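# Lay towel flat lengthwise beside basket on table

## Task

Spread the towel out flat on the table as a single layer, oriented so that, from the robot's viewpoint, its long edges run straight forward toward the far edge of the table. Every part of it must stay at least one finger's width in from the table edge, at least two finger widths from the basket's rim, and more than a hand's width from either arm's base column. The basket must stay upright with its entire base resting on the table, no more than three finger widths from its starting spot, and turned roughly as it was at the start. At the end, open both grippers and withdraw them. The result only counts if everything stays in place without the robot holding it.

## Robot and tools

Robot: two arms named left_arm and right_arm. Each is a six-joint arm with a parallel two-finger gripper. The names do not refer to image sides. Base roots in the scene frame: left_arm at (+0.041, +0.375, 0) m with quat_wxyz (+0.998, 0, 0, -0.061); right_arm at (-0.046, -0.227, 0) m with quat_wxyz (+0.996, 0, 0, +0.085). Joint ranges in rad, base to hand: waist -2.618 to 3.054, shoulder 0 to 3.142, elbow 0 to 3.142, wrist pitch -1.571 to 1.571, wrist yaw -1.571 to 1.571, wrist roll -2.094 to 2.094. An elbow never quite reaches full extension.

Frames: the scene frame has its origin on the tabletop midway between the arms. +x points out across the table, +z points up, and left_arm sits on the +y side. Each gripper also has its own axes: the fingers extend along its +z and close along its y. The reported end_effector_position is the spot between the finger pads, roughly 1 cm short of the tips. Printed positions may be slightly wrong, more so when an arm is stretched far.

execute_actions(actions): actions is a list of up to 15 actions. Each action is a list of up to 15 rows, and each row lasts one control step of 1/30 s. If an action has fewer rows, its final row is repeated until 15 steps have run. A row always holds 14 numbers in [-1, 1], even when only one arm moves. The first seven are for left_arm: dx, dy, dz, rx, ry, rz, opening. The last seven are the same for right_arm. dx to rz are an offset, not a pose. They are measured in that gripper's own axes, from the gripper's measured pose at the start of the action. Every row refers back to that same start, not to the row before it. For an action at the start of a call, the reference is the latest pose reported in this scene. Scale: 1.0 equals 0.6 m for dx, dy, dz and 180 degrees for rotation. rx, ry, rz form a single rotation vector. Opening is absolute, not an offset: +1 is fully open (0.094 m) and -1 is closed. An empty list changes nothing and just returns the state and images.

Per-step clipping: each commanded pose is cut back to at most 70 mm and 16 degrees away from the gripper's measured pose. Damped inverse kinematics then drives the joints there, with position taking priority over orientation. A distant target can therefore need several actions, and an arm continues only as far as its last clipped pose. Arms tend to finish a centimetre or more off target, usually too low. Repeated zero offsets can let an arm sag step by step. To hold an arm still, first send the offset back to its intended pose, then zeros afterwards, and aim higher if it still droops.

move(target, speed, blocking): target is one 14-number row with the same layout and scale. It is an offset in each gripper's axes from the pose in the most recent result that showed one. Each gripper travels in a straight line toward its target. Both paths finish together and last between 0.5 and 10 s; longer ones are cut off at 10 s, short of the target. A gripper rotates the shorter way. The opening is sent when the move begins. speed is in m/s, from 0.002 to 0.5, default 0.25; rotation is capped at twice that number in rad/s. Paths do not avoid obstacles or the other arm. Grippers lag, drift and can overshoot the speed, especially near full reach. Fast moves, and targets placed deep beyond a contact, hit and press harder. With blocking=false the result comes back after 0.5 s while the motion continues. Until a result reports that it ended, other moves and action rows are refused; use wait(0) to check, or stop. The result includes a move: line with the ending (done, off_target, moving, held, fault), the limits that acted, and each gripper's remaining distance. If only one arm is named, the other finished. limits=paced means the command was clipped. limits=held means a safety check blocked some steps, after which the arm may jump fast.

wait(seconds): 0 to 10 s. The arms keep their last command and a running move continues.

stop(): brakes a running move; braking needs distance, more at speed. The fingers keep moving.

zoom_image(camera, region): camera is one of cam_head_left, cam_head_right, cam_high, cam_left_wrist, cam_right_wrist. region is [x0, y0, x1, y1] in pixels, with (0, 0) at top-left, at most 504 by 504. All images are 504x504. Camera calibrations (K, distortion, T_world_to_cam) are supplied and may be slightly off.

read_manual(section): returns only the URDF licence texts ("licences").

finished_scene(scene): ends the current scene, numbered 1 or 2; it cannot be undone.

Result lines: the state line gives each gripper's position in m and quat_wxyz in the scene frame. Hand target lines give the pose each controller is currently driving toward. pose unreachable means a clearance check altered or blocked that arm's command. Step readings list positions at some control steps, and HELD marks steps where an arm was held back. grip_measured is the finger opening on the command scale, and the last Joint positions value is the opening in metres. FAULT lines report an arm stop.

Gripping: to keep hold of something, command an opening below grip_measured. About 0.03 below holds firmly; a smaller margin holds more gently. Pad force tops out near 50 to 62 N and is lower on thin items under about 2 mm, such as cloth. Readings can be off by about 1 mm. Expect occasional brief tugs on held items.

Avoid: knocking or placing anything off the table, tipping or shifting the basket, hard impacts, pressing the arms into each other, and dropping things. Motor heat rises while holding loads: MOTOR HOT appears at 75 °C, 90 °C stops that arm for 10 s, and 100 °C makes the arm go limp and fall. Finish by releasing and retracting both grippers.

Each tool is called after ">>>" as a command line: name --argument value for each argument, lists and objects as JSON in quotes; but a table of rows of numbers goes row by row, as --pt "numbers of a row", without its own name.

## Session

>>> execute_actions --actions '[]'

Scene clock: 0.00 s.
left_arm: end_effector_position=(+0.5235, +0.3534, +0.1812) grip_measured=+1.000 end_effector_quat_wxyz=(+0.615, -0.497, +0.589, -0.165) | right_arm: end_effector_position=(-0.1072, +0.2344, +0.2752) grip_measured=+1.000 end_effector_quat_wxyz=(-0.547, +0.744, -0.183, -0.337)
Joint positions: left_arm=[-0.167  1.74   0.879  0.61  -0.711 -1.128  0.094] | right_arm=[ 1.422  1.42   0.937  0.3   -0.284 -0.829  0.094]
Joint velocities: left_arm=[-0.007 -0.012 -0.002  0.007  0.007  0.022  0.   ] | right_arm=[-0.017  0.007 -0.002 -0.051  0.007 -0.066  0.   ]
Motor temperatures (°C, as the motors report them): left_arm=[27 27 28 29 28 26] | right_arm=[25 28 27 27 25 26]
Hand target (left_arm): +0.523, +0.354, +0.184; +0.616, -0.496, +0.589, -0.163
Hand target (right_arm): -0.108, +0.234, +0.285; -0.554, +0.736, -0.181, -0.343
camera_calibration (this result's frames):
cam_left_wrist: T_world_to_cam=[[0.329957, -0.415603, 0.847587, -0.187153], [-0.439379, -0.862298, -0.251771, 0.59948], [0.835509, -0.289338, -0.467128, -0.15138], [0, 0, 0, 1]] pos_world=[0.45163, 0.395349, 0.238846]
cam_right_wrist: T_world_to_cam=[[0.59196, 0.332266, 0.734291, -0.214292], [0.797118, -0.375997, -0.472472, 0.355027], [0.119105, 0.865001, -0.48743, 0.0365087], [0, 0, 0, 1]] pos_world=[-0.160494, 0.173111, 0.342888]

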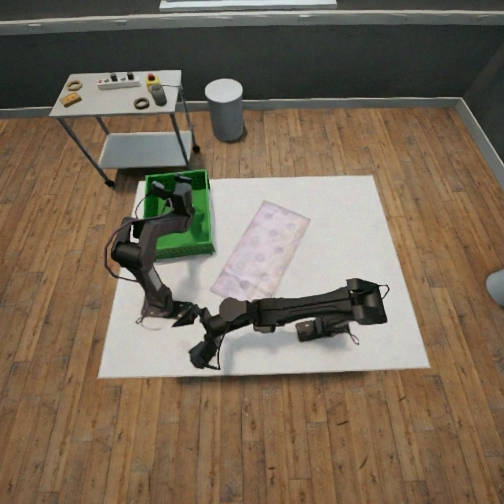

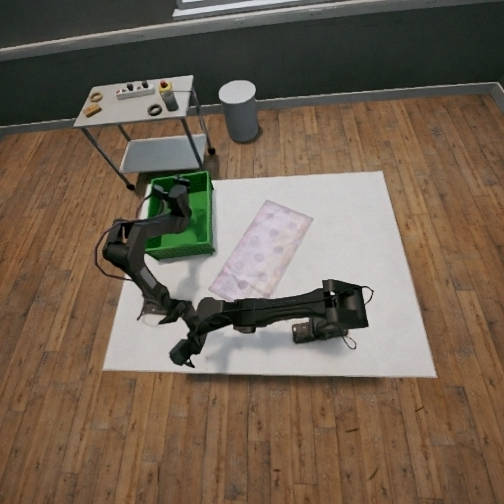

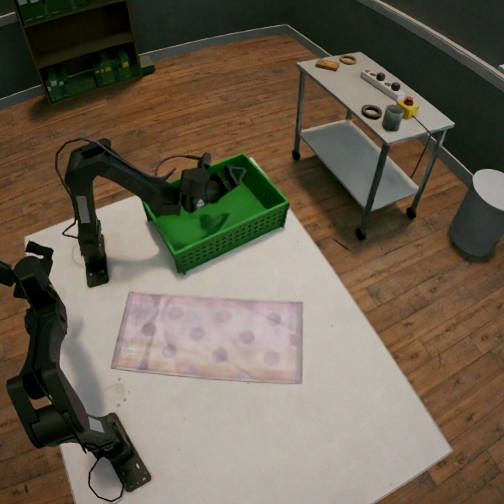

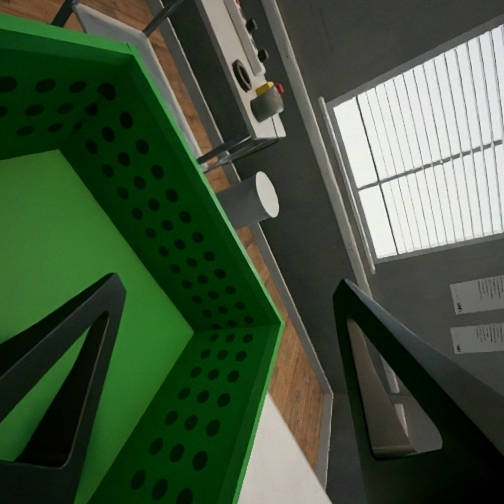

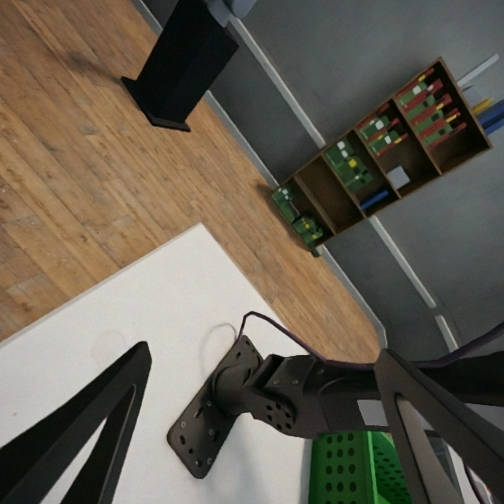

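>>> move --target '[0,0,0,0,0,0,1,0.815,-0.163,-0.77,0.451,0.387,0.505,1]'

Scene clock: 5.77 s.
left_arm: end_effector_position=(+0.5235, +0.3534, +0.1812) grip_measured=+1.000 end_effector_quat_wxyz=(+0.615, -0.497, +0.589, -0.165) | right_arm: end_effector_position=(+0.4349, -0.1241, +0.0773) grip_measured=+1.000 end_effector_quat_wxyz=(+0.299, -0.012, +0.954, -0.005)
Joint positions: left_arm=[-0.167  1.74   0.879  0.61  -0.711 -1.128  0.094] | right_arm=[ 0.092  1.942  1.368 -0.406  0.15   0.192  0.094]
Joint velocities: left_arm=[-0.012  0.017  0.012  0.037  0.022  0.022  0.   ] | right_arm=[ 0.002  0.007  0.017 -0.022 -0.051 -0.051  0.   ]
Motor temperatures (°C, as the motors report them): left_arm=[27 28 28 30 28 26] | right_arm=[25 29 28 28 25 26]
Hand target (left_arm): +0.524, +0.353, +0.181; +0.615, -0.497, +0.589, -0.165
Hand target (right_arm): +0.443, -0.128, +0.088; +0.312, -0.001, +0.950, -0.007
Off the commanded pose (left_arm): 0.000 m, 0 deg.
Off the commanded pose (right_arm): 0.008 m, 1 deg.
move: done
camera_calibration (this result's frames):
cam_left_wrist: T_world_to_cam=[[0.329957, -0.415603, 0.847587, -0.187153], [-0.439379, -0.862298, -0.251771, 0.59948], [0.835509, -0.289338, -0.467128, -0.15138], [0, 0, 0, 1]] pos_world=[0.45163, 0.395349, 0.238846]
cam_right_wrist: T_world_to_cam=[[0.0771457, -0.995826, 0.0487747, -0.158747], [-0.994327, -0.080438, -0.0695887, 0.479222], [0.0732216, -0.0431295, -0.996383, 0.132176], [0, 0, 0, 1]] pos_world=[0.479072, -0.113836, 0.172789]

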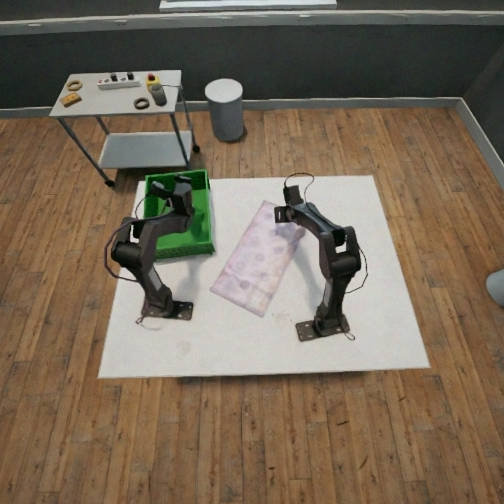

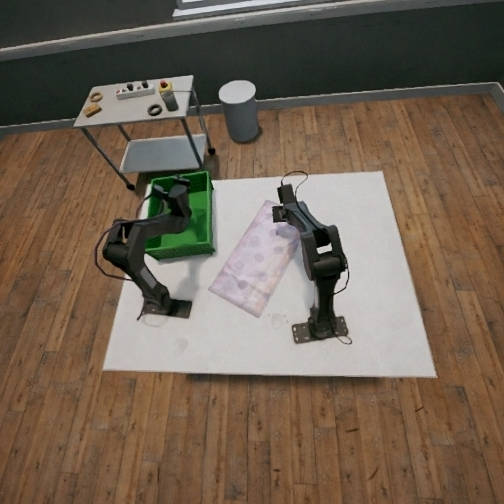

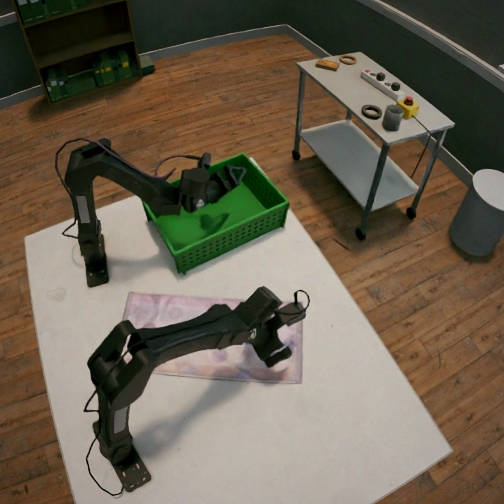

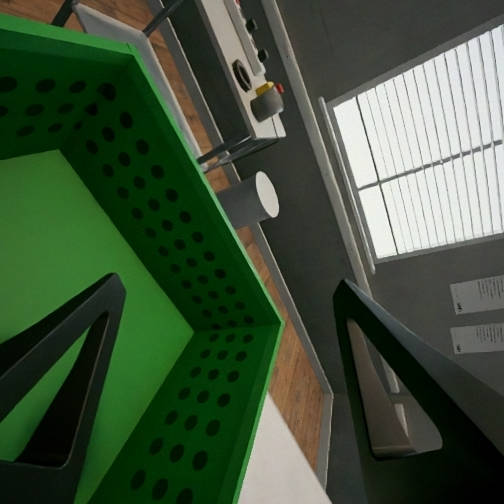

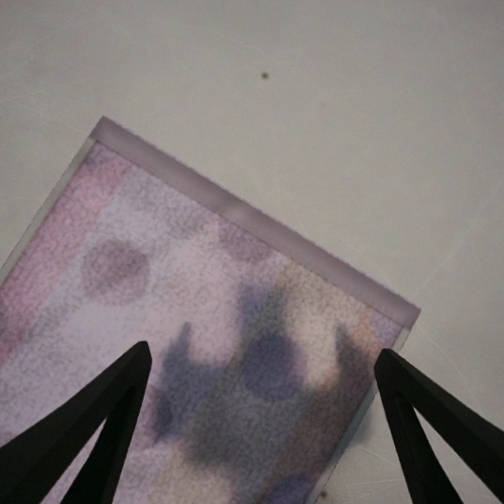

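>>> move --target '[0,0,0,0,0,0,1,0.042,0.058,0.103,0,0,0,1]' --speed 0.06

>>> move --target '[0,0,0,0,0,0,1,-0.145,0.18,0.115,-0.095,0,-0.137,1]' --speed 0.07

Scene clock: 7.50 s.
left_arm: end_effector_position=(+0.5235, +0.3534, +0.1812) grip_measured=+1.000 end_effector_quat_wxyz=(+0.615, -0.497, +0.589, -0.165) | right_arm: end_effector_position=(+0.4559, -0.0921, +0.0256) grip_measured=+1.000 end_effector_quat_wxyz=(+0.315, -0.008, +0.949, +0.006)
Joint positions: left_arm=[-0.167  1.74   0.879  0.61  -0.711 -1.128  0.094] | right_arm=[ 0.148  2.105  1.368 -0.214  0.172  0.247  0.094]
Joint velocities: left_arm=[-0.002 -0.007 -0.002 -0.022 -0.022 -0.007  0.   ] | right_arm=[ 0.002 -0.027 -0.002 -0.066  0.037  0.066  0.   ]
Motor temperatures (°C, as the motors report them): left_arm=[27 28 29 30 28 26] | right_arm=[25 29 28 29 25 26]
Hand target (left_arm): +0.524, +0.353, +0.181; +0.615, -0.497, +0.589, -0.165
Hand target (right_arm): +0.448, -0.091, +0.011; +0.298, -0.012, +0.954, -0.004
Off the commanded pose (left_arm): 0.000 m, 0 deg.
Off the commanded pose (right_arm): 0.016 m, 2 deg.
move: off_target (right_arm)
camera_calibration (this result's frames):
cam_left_wrist: T_world_to_cam=[[0.329957, -0.415603, 0.847587, -0.187153], [-0.439379, -0.862298, -0.251771, 0.59948], [0.835509, -0.289338, -0.467128, -0.15138], [0, 0, 0, 1]] pos_world=[0.45163, 0.395349, 0.238846]
cam_right_wrist: T_world_to_cam=[[0.0748387, -0.996804, 0.0279589, -0.124494], [-0.991509, -0.0773726, -0.10451, 0.498977], [0.10634, -0.0199001, -0.994131, 0.0675439], [0, 0, 0, 1]] pos_world=[0.496875, -0.0841453, 0.122776]

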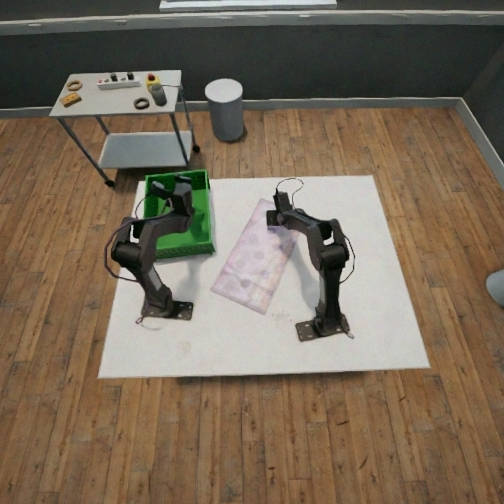

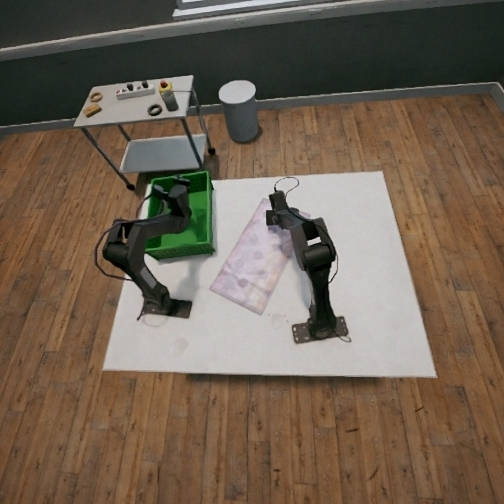

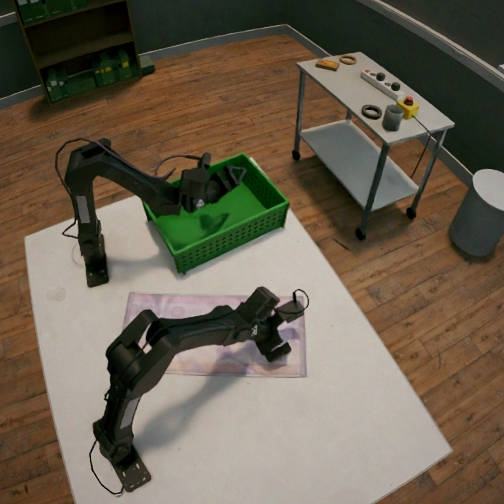

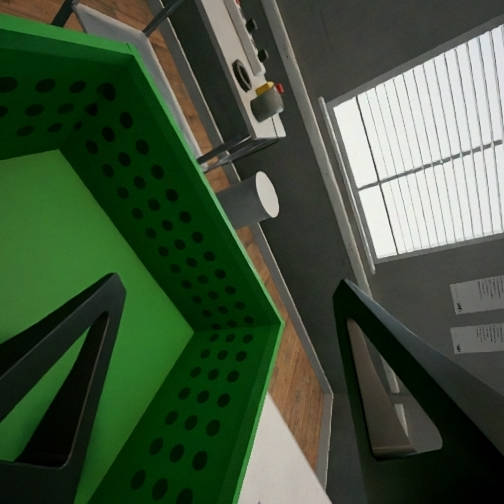

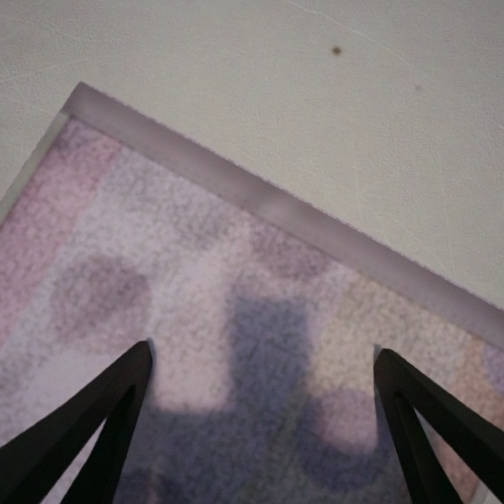

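Scene clock: 11.60 s.
left_arm: end_effector_position=(+0.5235, +0.3534, +0.1812) grip_measured=+1.000 end_effector_quat_wxyz=(+0.615, -0.497, +0.589, -0.165) | right_arm: end_effector_position=(+0.5738, +0.0090, +0.0310) grip_measured=+1.000 end_effector_quat_wxyz=(+0.326, -0.241, +0.911, +0.078)
Joint positions: left_arm=[-0.167  1.74   0.879  0.61  -0.711 -1.128  0.094] | right_arm=[ 0.164  2.675  2.381 -0.599 -0.1   -0.147  0.094]
Joint velocities: left_arm=[-0.007  0.017 -0.007 -0.007 -0.007 -0.022  0.   ] | right_arm=[-0.007 -0.002  0.032 -0.007  0.037 -0.051  0.   ]
Motor temperatures (°C, as the motors report them): left_arm=[27 29 29 30 28 26] | right_arm=[25 30 28 29 25 26]
Hand target (left_arm): +0.524, +0.353, +0.181; +0.615, -0.497, +0.589, -0.165
Hand target (right_arm): +0.564, +0.017, +0.020; +0.306, -0.256, +0.914, +0.080
Off the commanded pose (left_arm): 0.000 m, 0 deg.
Off the commanded pose (right_arm): 0.015 m, 3 deg.
move: off_target (right_arm)
camera_calibration (this result's frames):
cam_left_wrist: T_world_to_cam=[[0.329957, -0.415603, 0.847587, -0.187153], [-0.439379, -0.862298, -0.251771, 0.59948], [0.835509, -0.289338, -0.467128, -0.15138], [0, 0, 0, 1]] pos_world=[0.45163, 0.395349, 0.238846]
cam_right_wrist: T_world_to_cam=[[0.536209, -0.842488, 0.0519116, -0.299491], [-0.830418, -0.53755, -0.146441, 0.53721], [0.15128, 0.0354146, -0.987856, 0.0359176], [0, 0, 0, 1]] pos_world=[0.601266, 0.035188, 0.129698]

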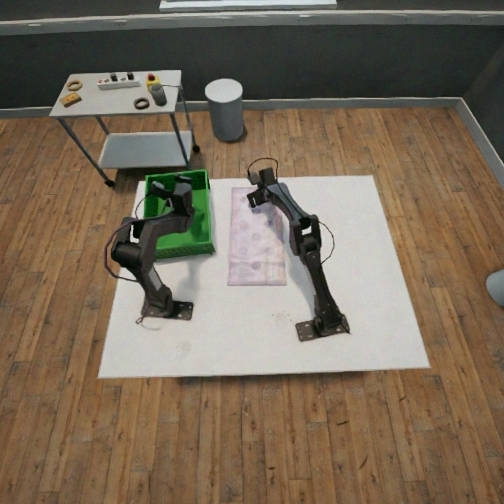

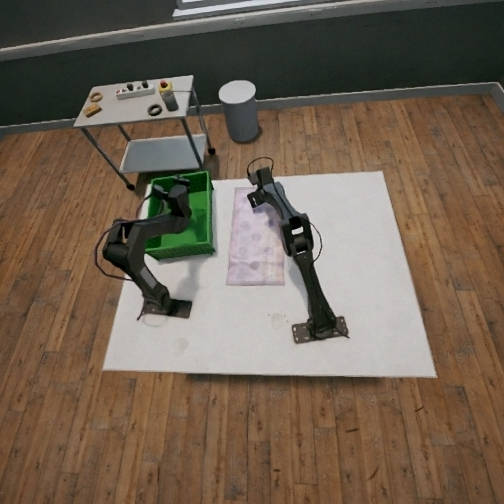

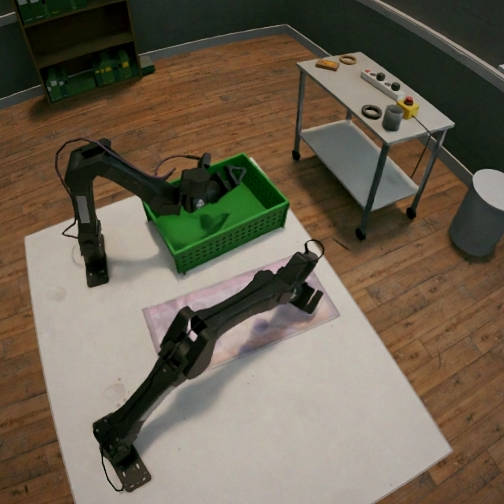

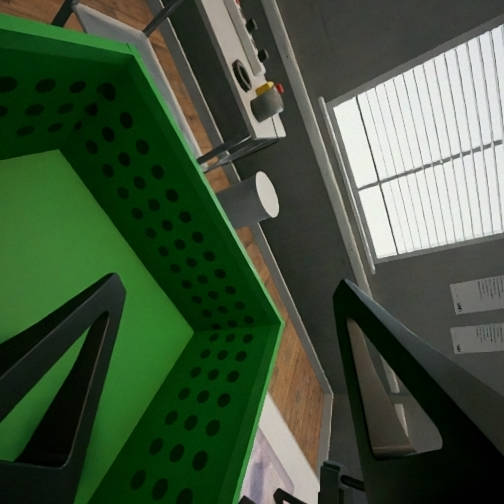

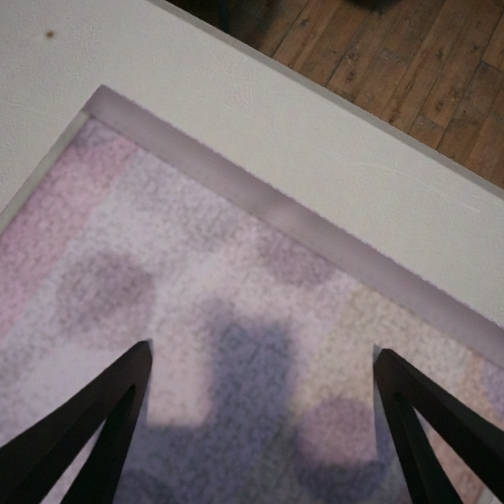

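>>> move --target '[0,0,-0.05,0,0,0,1,-0.063,0,-0.078,0,0,0,1]'

>>> move --target '[0,0,0,0,0,0,1,0.254,0.128,-0.21,0,0,0,1]'

>>> move --target '[0,0,0,0,0,0,1,0.07,0,0.088,0,0,0,1]' --speed 0.06

>>> move --target '[0,0,0,0,0,0,1,0.043,-0.068,-0.007,0,0,0,1]' --speed 0.05

>>> move --target '[0,0,0,0,0,0,1,-0.1,0,-0.13,0,0,0,1]'

>>> move --target '[0,0,0,0,0,0,1,0.08,-0.4,-0.25,0.1,0,0.13,1]'

Scene clock: 13.30 s.
left_arm: end_effector_position=(+0.5035, +0.3400, +0.1870) grip_measured=+1.000 end_effector_quat_wxyz=(+0.618, -0.496, +0.585, -0.173) | right_arm: end_effector_position=(+0.5701, +0.0077, +0.0761) grip_measured=+1.000 end_effector_quat_wxyz=(+0.312, -0.242, +0.916, +0.077)
Joint positions: left_arm=[-0.222  1.675  0.82   0.61  -0.759 -1.147  0.094] | right_arm=[ 0.164  2.741  2.709 -0.892 -0.1   -0.148  0.094]
Joint velocities: left_arm=[-0.012 -0.017  0.002 -0.007 -0.051  0.007  0.   ] | right_arm=[-0.012 -0.012  0.002  0.022 -0.022 -0.007  0.   ]
Motor temperatures (°C, as the motors report them): left_arm=[27 29 29 30 28 26] | right_arm=[25 31 29 29 25 26]
Hand target (left_arm): +0.497, +0.341, +0.186; +0.616, -0.496, +0.589, -0.165
Hand target (right_arm): +0.573, +0.010, +0.091; +0.327, -0.241, +0.910, +0.078
Off the commanded pose (left_arm): 0.007 m, 1 deg.
Off the commanded pose (right_arm): 0.015 m, 2 deg.
move: off_target (right_arm)
camera_calibration (this result's frames):
cam_left_wrist: T_world_to_cam=[[0.313927, -0.411033, 0.855863, -0.186077], [-0.439797, -0.861845, -0.25259, 0.580814], [0.841444, -0.297111, -0.451328, -0.139126], [0, 0, 0, 1]] pos_world=[0.430922, 0.382752, 0.243172]
cam_right_wrist: T_world_to_cam=[[0.538136, -0.841646, 0.0451816, -0.301542], [-0.833947, -0.539455, -0.116278, 0.539845], [0.122239, 0.0248944, -0.992188, 0.0979894], [0, 0, 0, 1]] pos_world=[0.600494, 0.0349907, 0.17362]

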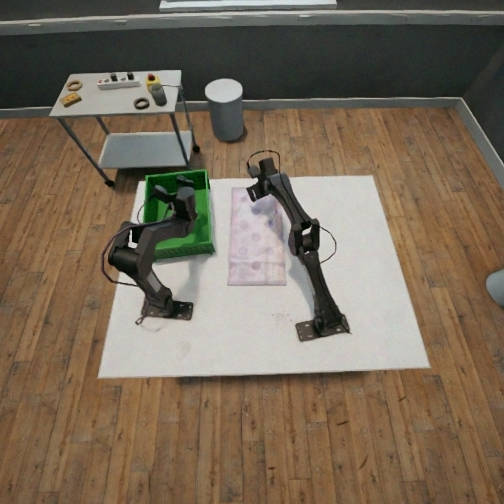

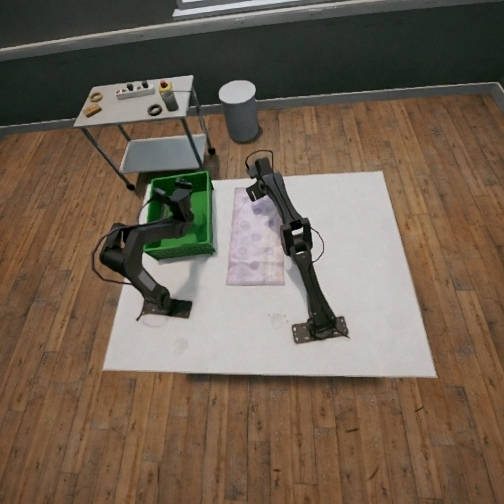

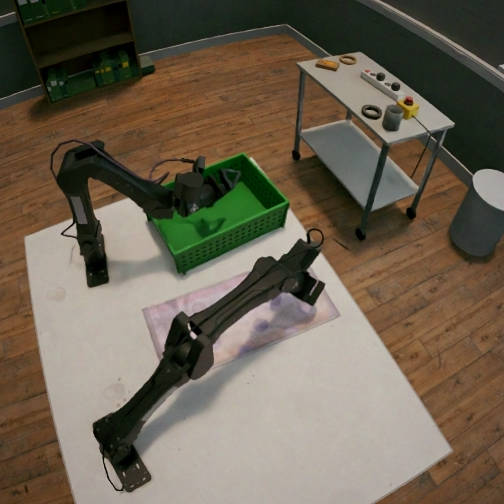

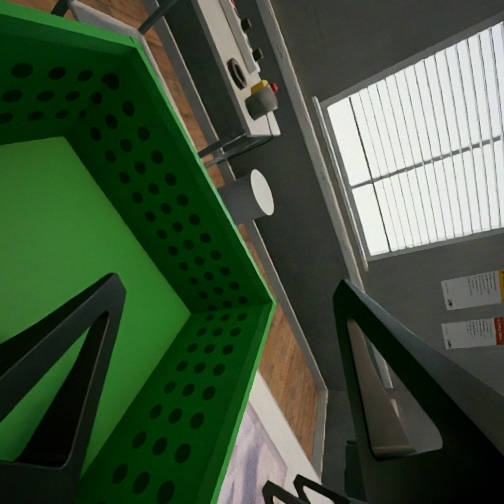

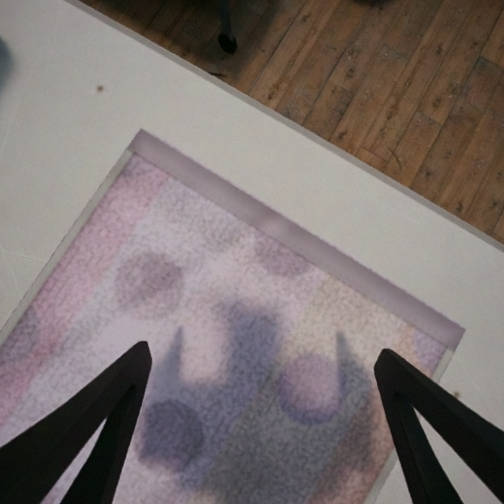

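Scene clock: 14.87 s.
left_arm: end_effector_position=(+0.5035, +0.3400, +0.1870) grip_measured=+1.000 end_effector_quat_wxyz=(+0.618, -0.496, +0.585, -0.173) | right_arm: end_effector_position=(+0.3608, -0.0228, +0.0809) grip_measured=+1.000 end_effector_quat_wxyz=(+0.297, -0.243, +0.920, +0.076)
Joint positions: left_arm=[-0.222  1.675  0.82   0.61  -0.759 -1.147  0.094] | right_arm=[ 0.278  1.786  1.165 -0.327 -0.036 -0.056  0.094]
Joint velocities: left_arm=[-0.002  0.007 -0.002 -0.022 -0.066  0.037  0.   ] | right_arm=[ 0.002  0.002  0.012 -0.007  0.007  0.066  0.   ]
Motor temperatures (°C, as the motors report them): left_arm=[27 29 29 30 28 26] | right_arm=[25 31 29 29 25 26]
Hand target (left_arm): +0.504, +0.340, +0.187; +0.618, -0.496, +0.585, -0.173
Hand target (right_arm): +0.361, -0.019, +0.088; +0.311, -0.241, +0.916, +0.079
Off the commanded pose (left_arm): 0.000 m, 0 deg.
Off the commanded pose (right_arm): 0.002 m, 2 deg.
move: done
camera_calibration (this result's frames):
cam_left_wrist: T_world_to_cam=[[0.313927, -0.411033, 0.855863, -0.186077], [-0.439797, -0.861845, -0.25259, 0.580814], [0.841444, -0.297111, -0.451328, -0.139126], [0, 0, 0, 1]] pos_world=[0.430922, 0.382752, 0.243172]
cam_right_wrist: T_world_to_cam=[[0.540762, -0.840329, 0.0377406, -0.215112], [-0.836018, -0.541866, -0.086339, 0.347631], [0.0930035, 0.015137, -0.995551, 0.139695], [0, 0, 0, 1]] pos_world=[0.393959, 0.00549005, 0.177206]

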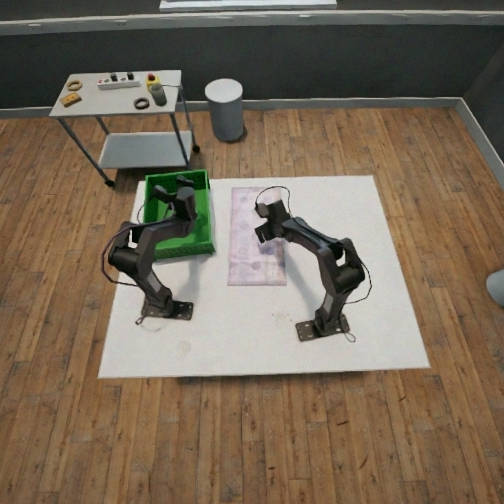

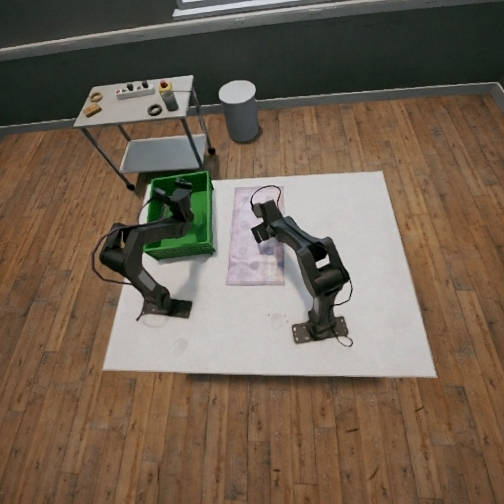

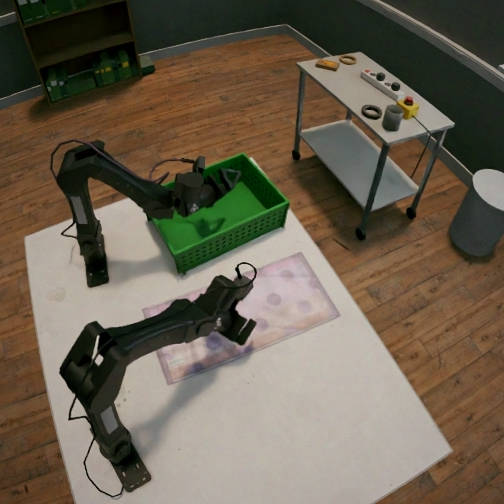

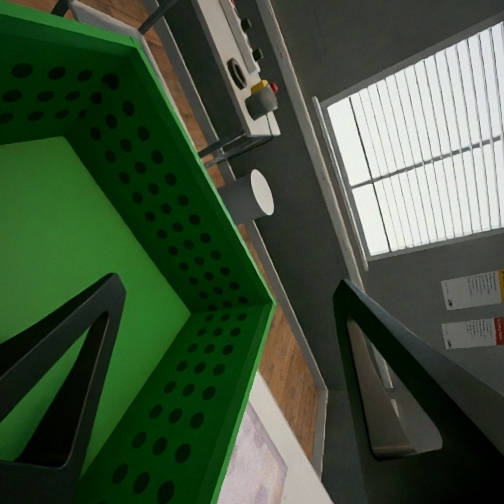

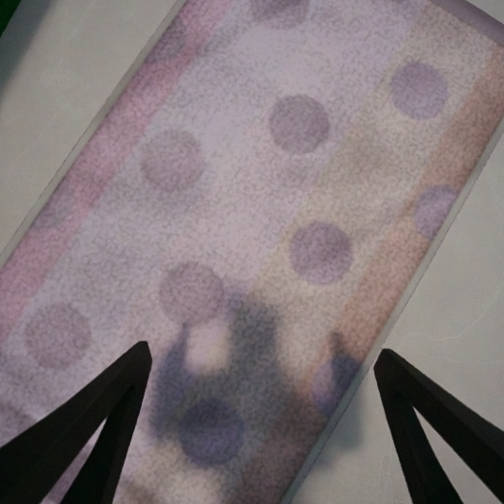

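Scene clock: 16.40 s.
left_arm: end_effector_position=(+0.5035, +0.3400, +0.1870) grip_measured=+1.000 end_effector_quat_wxyz=(+0.618, -0.496, +0.585, -0.173) | right_arm: end_effector_position=(+0.3624, -0.0215, +0.0252) grip_measured=+1.000 end_effector_quat_wxyz=(+0.309, -0.243, +0.916, +0.080)
Joint positions: left_arm=[-0.222  1.675  0.82   0.61  -0.759 -1.147  0.094] | right_arm=[ 0.278  1.886  1.025 -0.061 -0.038 -0.056  0.094]
Joint velocities: left_arm=[-0.007 -0.012 -0.002 -0.022 -0.051 -0.022  0.   ] | right_arm=[ 0.012  0.002 -0.007  0.081  0.022 -0.095  0.   ]
Motor temperatures (°C, as the motors report them): left_arm=[27 29 29 31 28 26] | right_arm=[25 31 29 29 25 26]
Hand target (left_arm): +0.504, +0.340, +0.187; +0.618, -0.496, +0.585, -0.173
Hand target (right_arm): +0.357, -0.026, +0.014; +0.297, -0.243, +0.920, +0.076
Off the commanded pose (left_arm): 0.000 m, 0 deg.
Off the commanded pose (right_arm): 0.013 m, 2 deg.
move: off_target (right_arm)
camera_calibration (this result's frames):
cam_left_wrist: T_world_to_cam=[[0.313927, -0.411033, 0.855863, -0.186077], [-0.439797, -0.861845, -0.25259, 0.580814], [0.841444, -0.297111, -0.451328, -0.139126], [0, 0, 0, 1]] pos_world=[0.430922, 0.382752, 0.243172]
cam_right_wrist: T_world_to_cam=[[0.541181, -0.840002, 0.038981, -0.212968], [-0.832777, -0.541804, -0.113717, 0.344431], [0.116643, 0.0290792, -0.992748, 0.0757882], [0, 0, 0, 1]] pos_world=[0.393248, 0.00551662, 0.122708]

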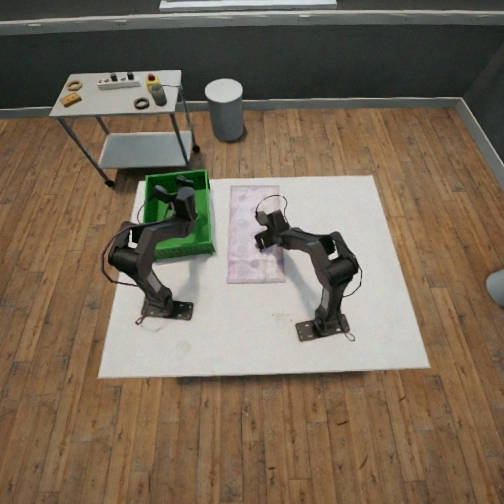

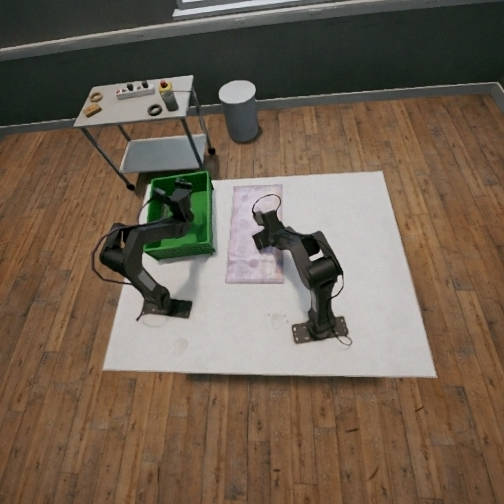

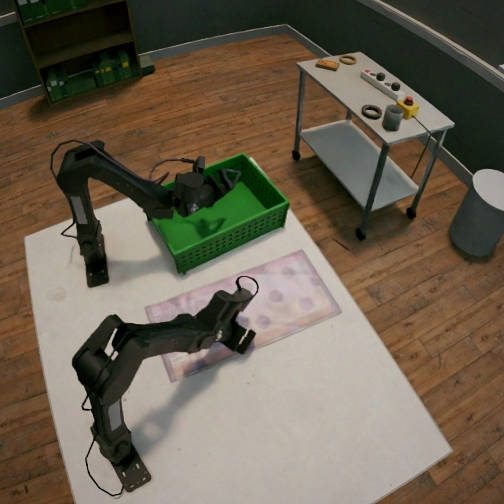

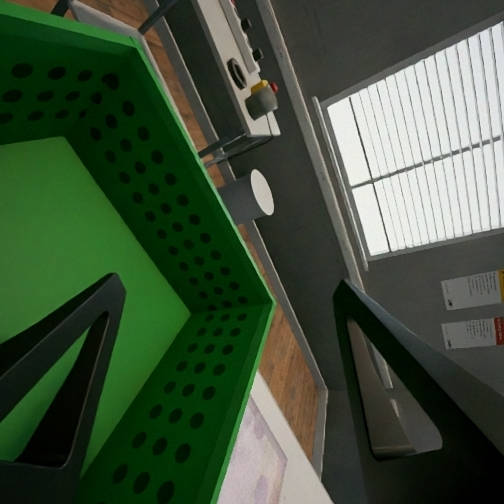

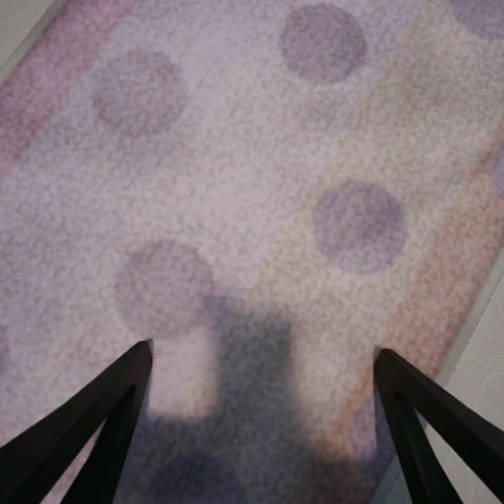

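Scene clock: 17.67 s.
left_arm: end_effector_position=(+0.5035, +0.3400, +0.1870) grip_measured=+1.000 end_effector_quat_wxyz=(+0.618, -0.496, +0.585, -0.173) | right_arm: end_effector_position=(+0.3729, -0.0575, +0.0245) grip_measured=+1.000 end_effector_quat_wxyz=(+0.332, -0.244, +0.907, +0.087)
Joint positions: left_arm=[-0.222  1.675  0.82   0.61  -0.759 -1.147  0.094] | right_arm=[ 0.164  1.863  0.954  0.03  -0.119 -0.147  0.094]
Joint velocities: left_arm=[ 0.007  0.002 -0.022 -0.007  0.007 -0.022  0.   ] | right_arm=[ 0.022 -0.007 -0.002  0.007 -0.022 -0.066  0.   ]
Motor temperatures (°C, as the motors report them): left_arm=[27 29 29 31 28 26] | right_arm=[25 31 29 29 25 26]
Hand target (left_arm): +0.504, +0.340, +0.187; +0.618, -0.496, +0.585, -0.173
Hand target (right_arm): +0.363, -0.069, +0.014; +0.310, -0.243, +0.916, +0.079
Off the commanded pose (left_arm): 0.000 m, 0 deg.
Off the commanded pose (right_arm): 0.019 m, 3 deg.
move: off_target (right_arm)
camera_calibration (this result's frames):
cam_left_wrist: T_world_to_cam=[[0.313927, -0.411033, 0.855863, -0.186077], [-0.439797, -0.861845, -0.25259, 0.580814], [0.841444, -0.297111, -0.451328, -0.139126], [0, 0, 0, 1]] pos_world=[0.430922, 0.382752, 0.243172]
cam_right_wrist: T_world_to_cam=[[0.545583, -0.837044, 0.0411824, -0.250444], [-0.822982, -0.544401, -0.162263, 0.330938], [0.158241, 0.0546356, -0.985888, 0.0606474], [0, 0, 0, 1]] pos_world=[0.399397, -0.0327829, 0.123804]

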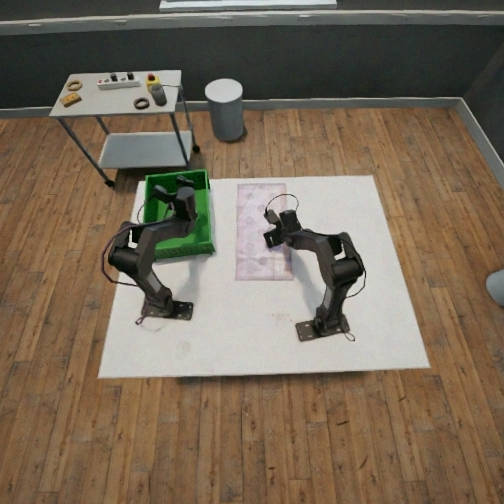

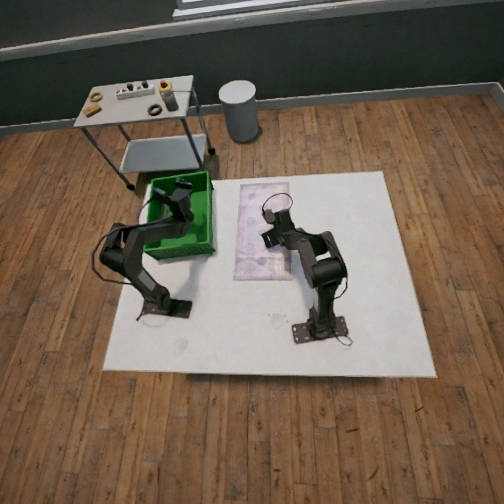

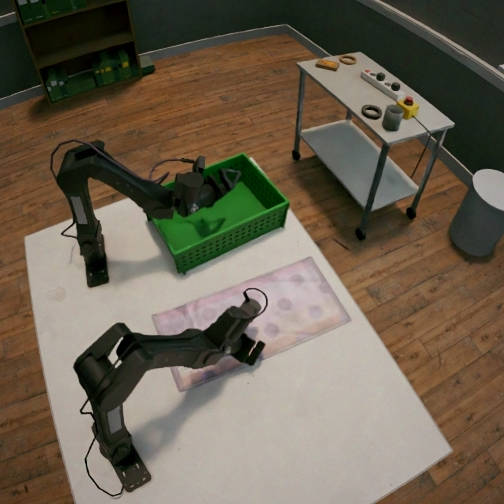

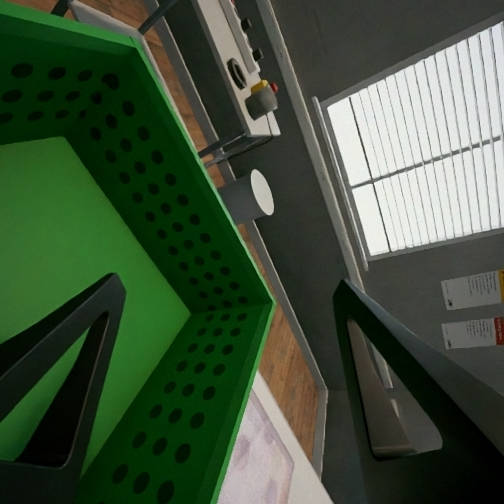

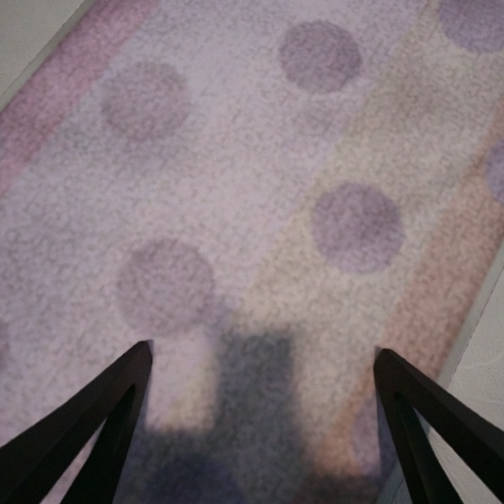

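Scene clock: 18.83 s.
left_arm: end_effector_position=(+0.5035, +0.3400, +0.1870) grip_measured=+1.000 end_effector_quat_wxyz=(+0.618, -0.496, +0.585, -0.173) | right_arm: end_effector_position=(+0.3663, -0.0597, +0.1161) grip_measured=+1.000 end_effector_quat_wxyz=(+0.324, -0.244, +0.910, +0.087)
Joint positions: left_arm=[-0.222  1.675  0.82   0.61  -0.759 -1.147  0.094] | right_arm=[ 0.164  1.678  1.149 -0.367 -0.119 -0.147  0.094]
Joint velocities: left_arm=[-0.012 -0.027  0.012 -0.037 -0.022 -0.037  0.   ] | right_arm=[ 0.002  0.002 -0.017 -0.007 -0.095  0.066  0.   ]
Motor temperatures (°C, as the motors report them): left_arm=[27 29 29 31 28 26] | right_arm=[25 31 29 29 25 26]
Hand target (left_arm): +0.504, +0.340, +0.187; +0.618, -0.496, +0.585, -0.173
Hand target (right_arm): +0.370, -0.058, +0.123; +0.332, -0.244, +0.907, +0.087
Off the commanded pose (left_arm): 0.000 m, 0 deg.
Off the commanded pose (right_arm): 0.007 m, 1 deg.
move: done
camera_calibration (this result's frames):
cam_left_wrist: T_world_to_cam=[[0.313927, -0.411033, 0.855863, -0.186077], [-0.439797, -0.861845, -0.25259, 0.580814], [0.841444, -0.297111, -0.451328, -0.139126], [0, 0, 0, 1]] pos_world=[0.430922, 0.382752, 0.243172]
cam_right_wrist: T_world_to_cam=[[0.54661, -0.836588, 0.0365738, -0.252213], [-0.825195, -0.545563, -0.146335, 0.338002], [0.142375, 0.0498075, -0.988559, 0.157951], [0, 0, 0, 1]] pos_world=[0.394291, -0.0344636, 0.21483]

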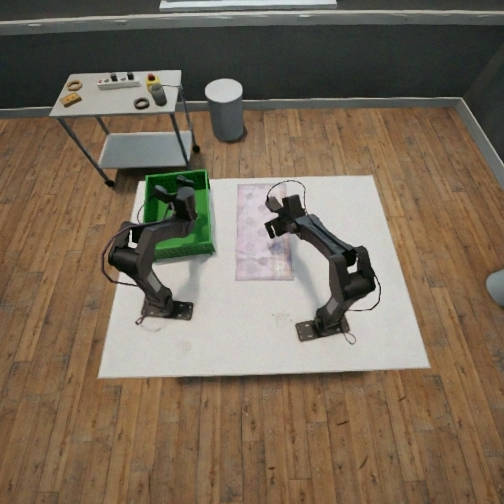

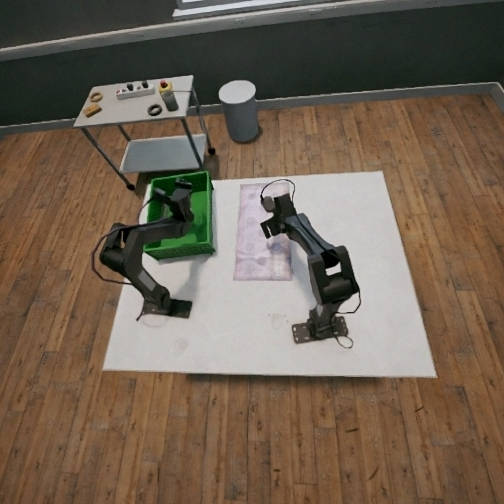

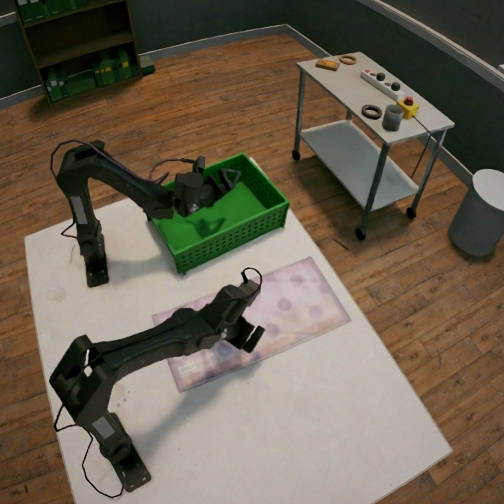

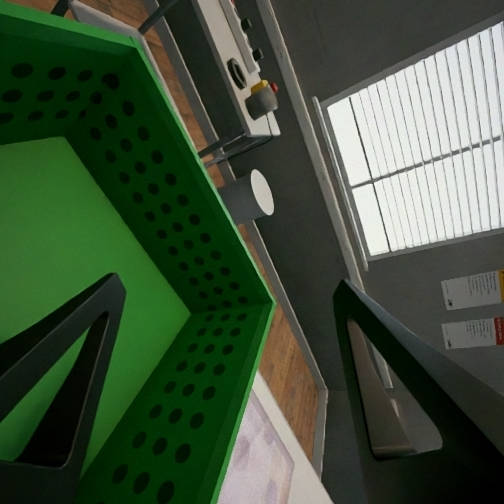

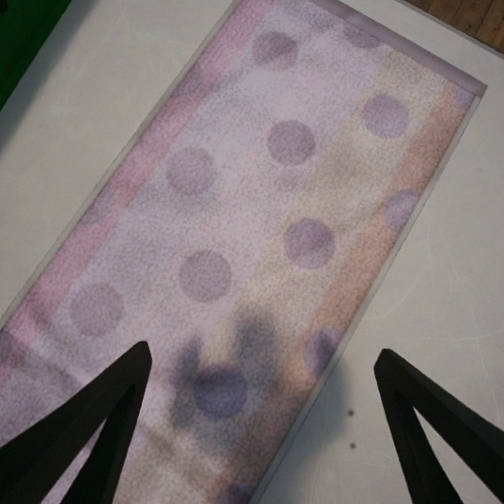

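Scene clock: 20.63 s.
left_arm: end_effector_position=(+0.5035, +0.3400, +0.1870) grip_measured=+1.000 end_effector_quat_wxyz=(+0.618, -0.496, +0.585, -0.173) | right_arm: end_effector_position=(+0.3673, -0.3362, +0.1961) grip_measured=+1.000 end_effector_quat_wxyz=(+0.324, +0.001, +0.946, -0.003)
Joint positions: left_arm=[-0.222  1.675  0.82   0.61  -0.759 -1.147  0.094] | right_arm=[-0.515  1.607  1.411 -0.743 -0.202 -0.276  0.094]
Joint velocities: left_arm=[-0.007 -0.007  0.007 -0.022  0.037 -0.007  0.   ] | right_arm=[ 0.022 -0.012 -0.002  0.051  0.022  0.022  0.   ]
Motor temperatures (°C, as the motors report them): left_arm=[27 29 29 31 28 26] | right_arm=[25 31 29 29 25 26]
Hand target (left_arm): +0.504, +0.340, +0.187; +0.618, -0.496, +0.585, -0.173
Hand target (right_arm): +0.372, -0.336, +0.206; +0.335, -0.005, +0.942, -0.001
Off the commanded pose (left_arm): 0.000 m, 0 deg.
Off the commanded pose (right_arm): 0.008 m, 2 deg.
move: done
camera_calibration (this result's frames):
cam_left_wrist: T_world_to_cam=[[0.313927, -0.411033, 0.855863, -0.186077], [-0.439797, -0.861845, -0.25259, 0.580814], [0.841444, -0.297111, -0.451328, -0.139126], [0, 0, 0, 1]] pos_world=[0.430922, 0.382752, 0.243172]
cam_right_wrist: T_world_to_cam=[[0.0508916, -0.99788, 0.0405576, -0.359933], [-0.990976, -0.0554986, -0.122014, 0.420669], [0.124006, -0.0339821, -0.991699, 0.229863], [0, 0, 0, 1]] pos_world=[0.406686, -0.328012, 0.293881]

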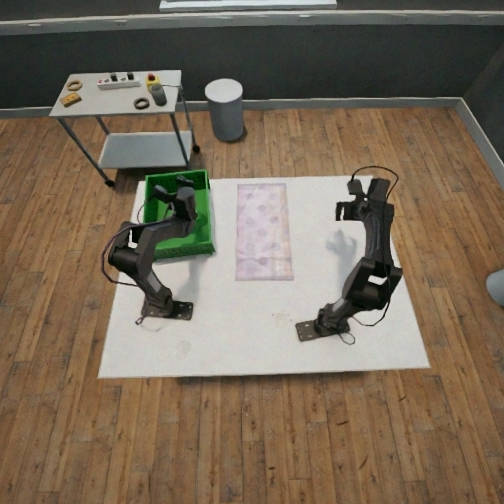

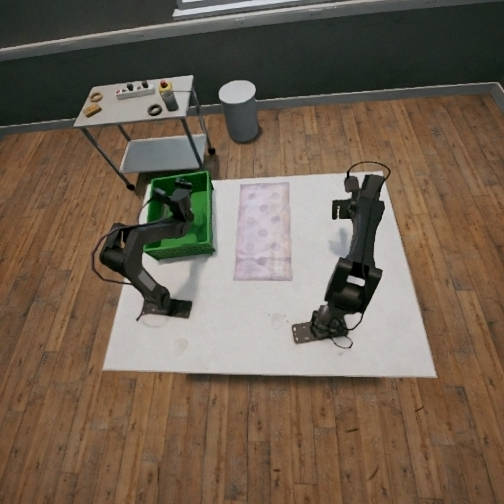

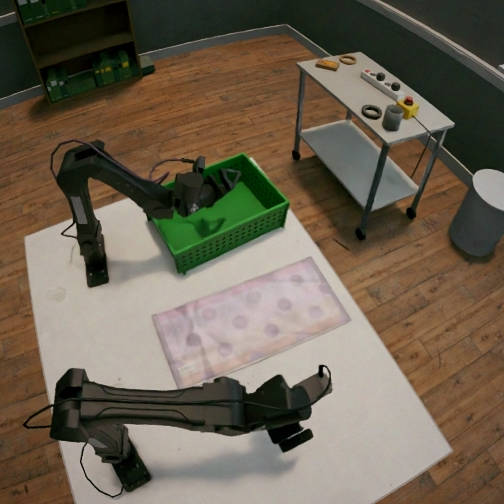

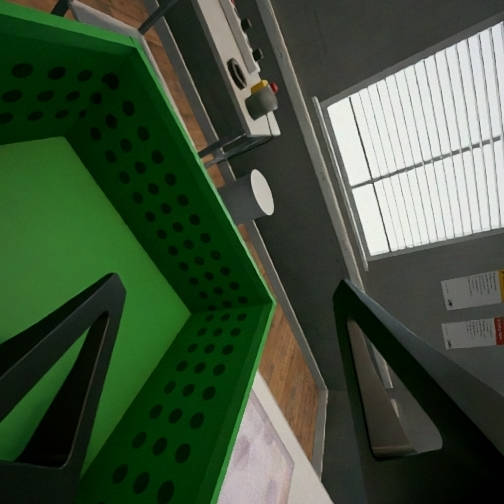

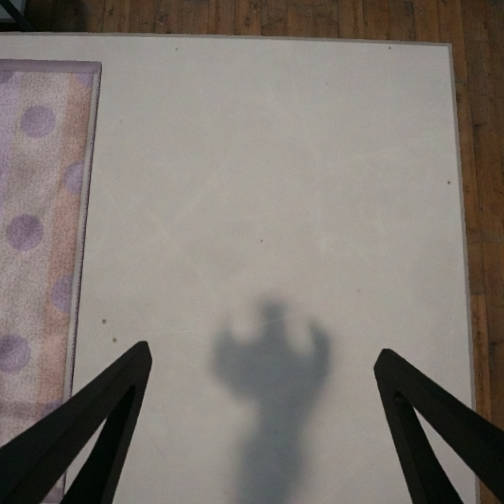

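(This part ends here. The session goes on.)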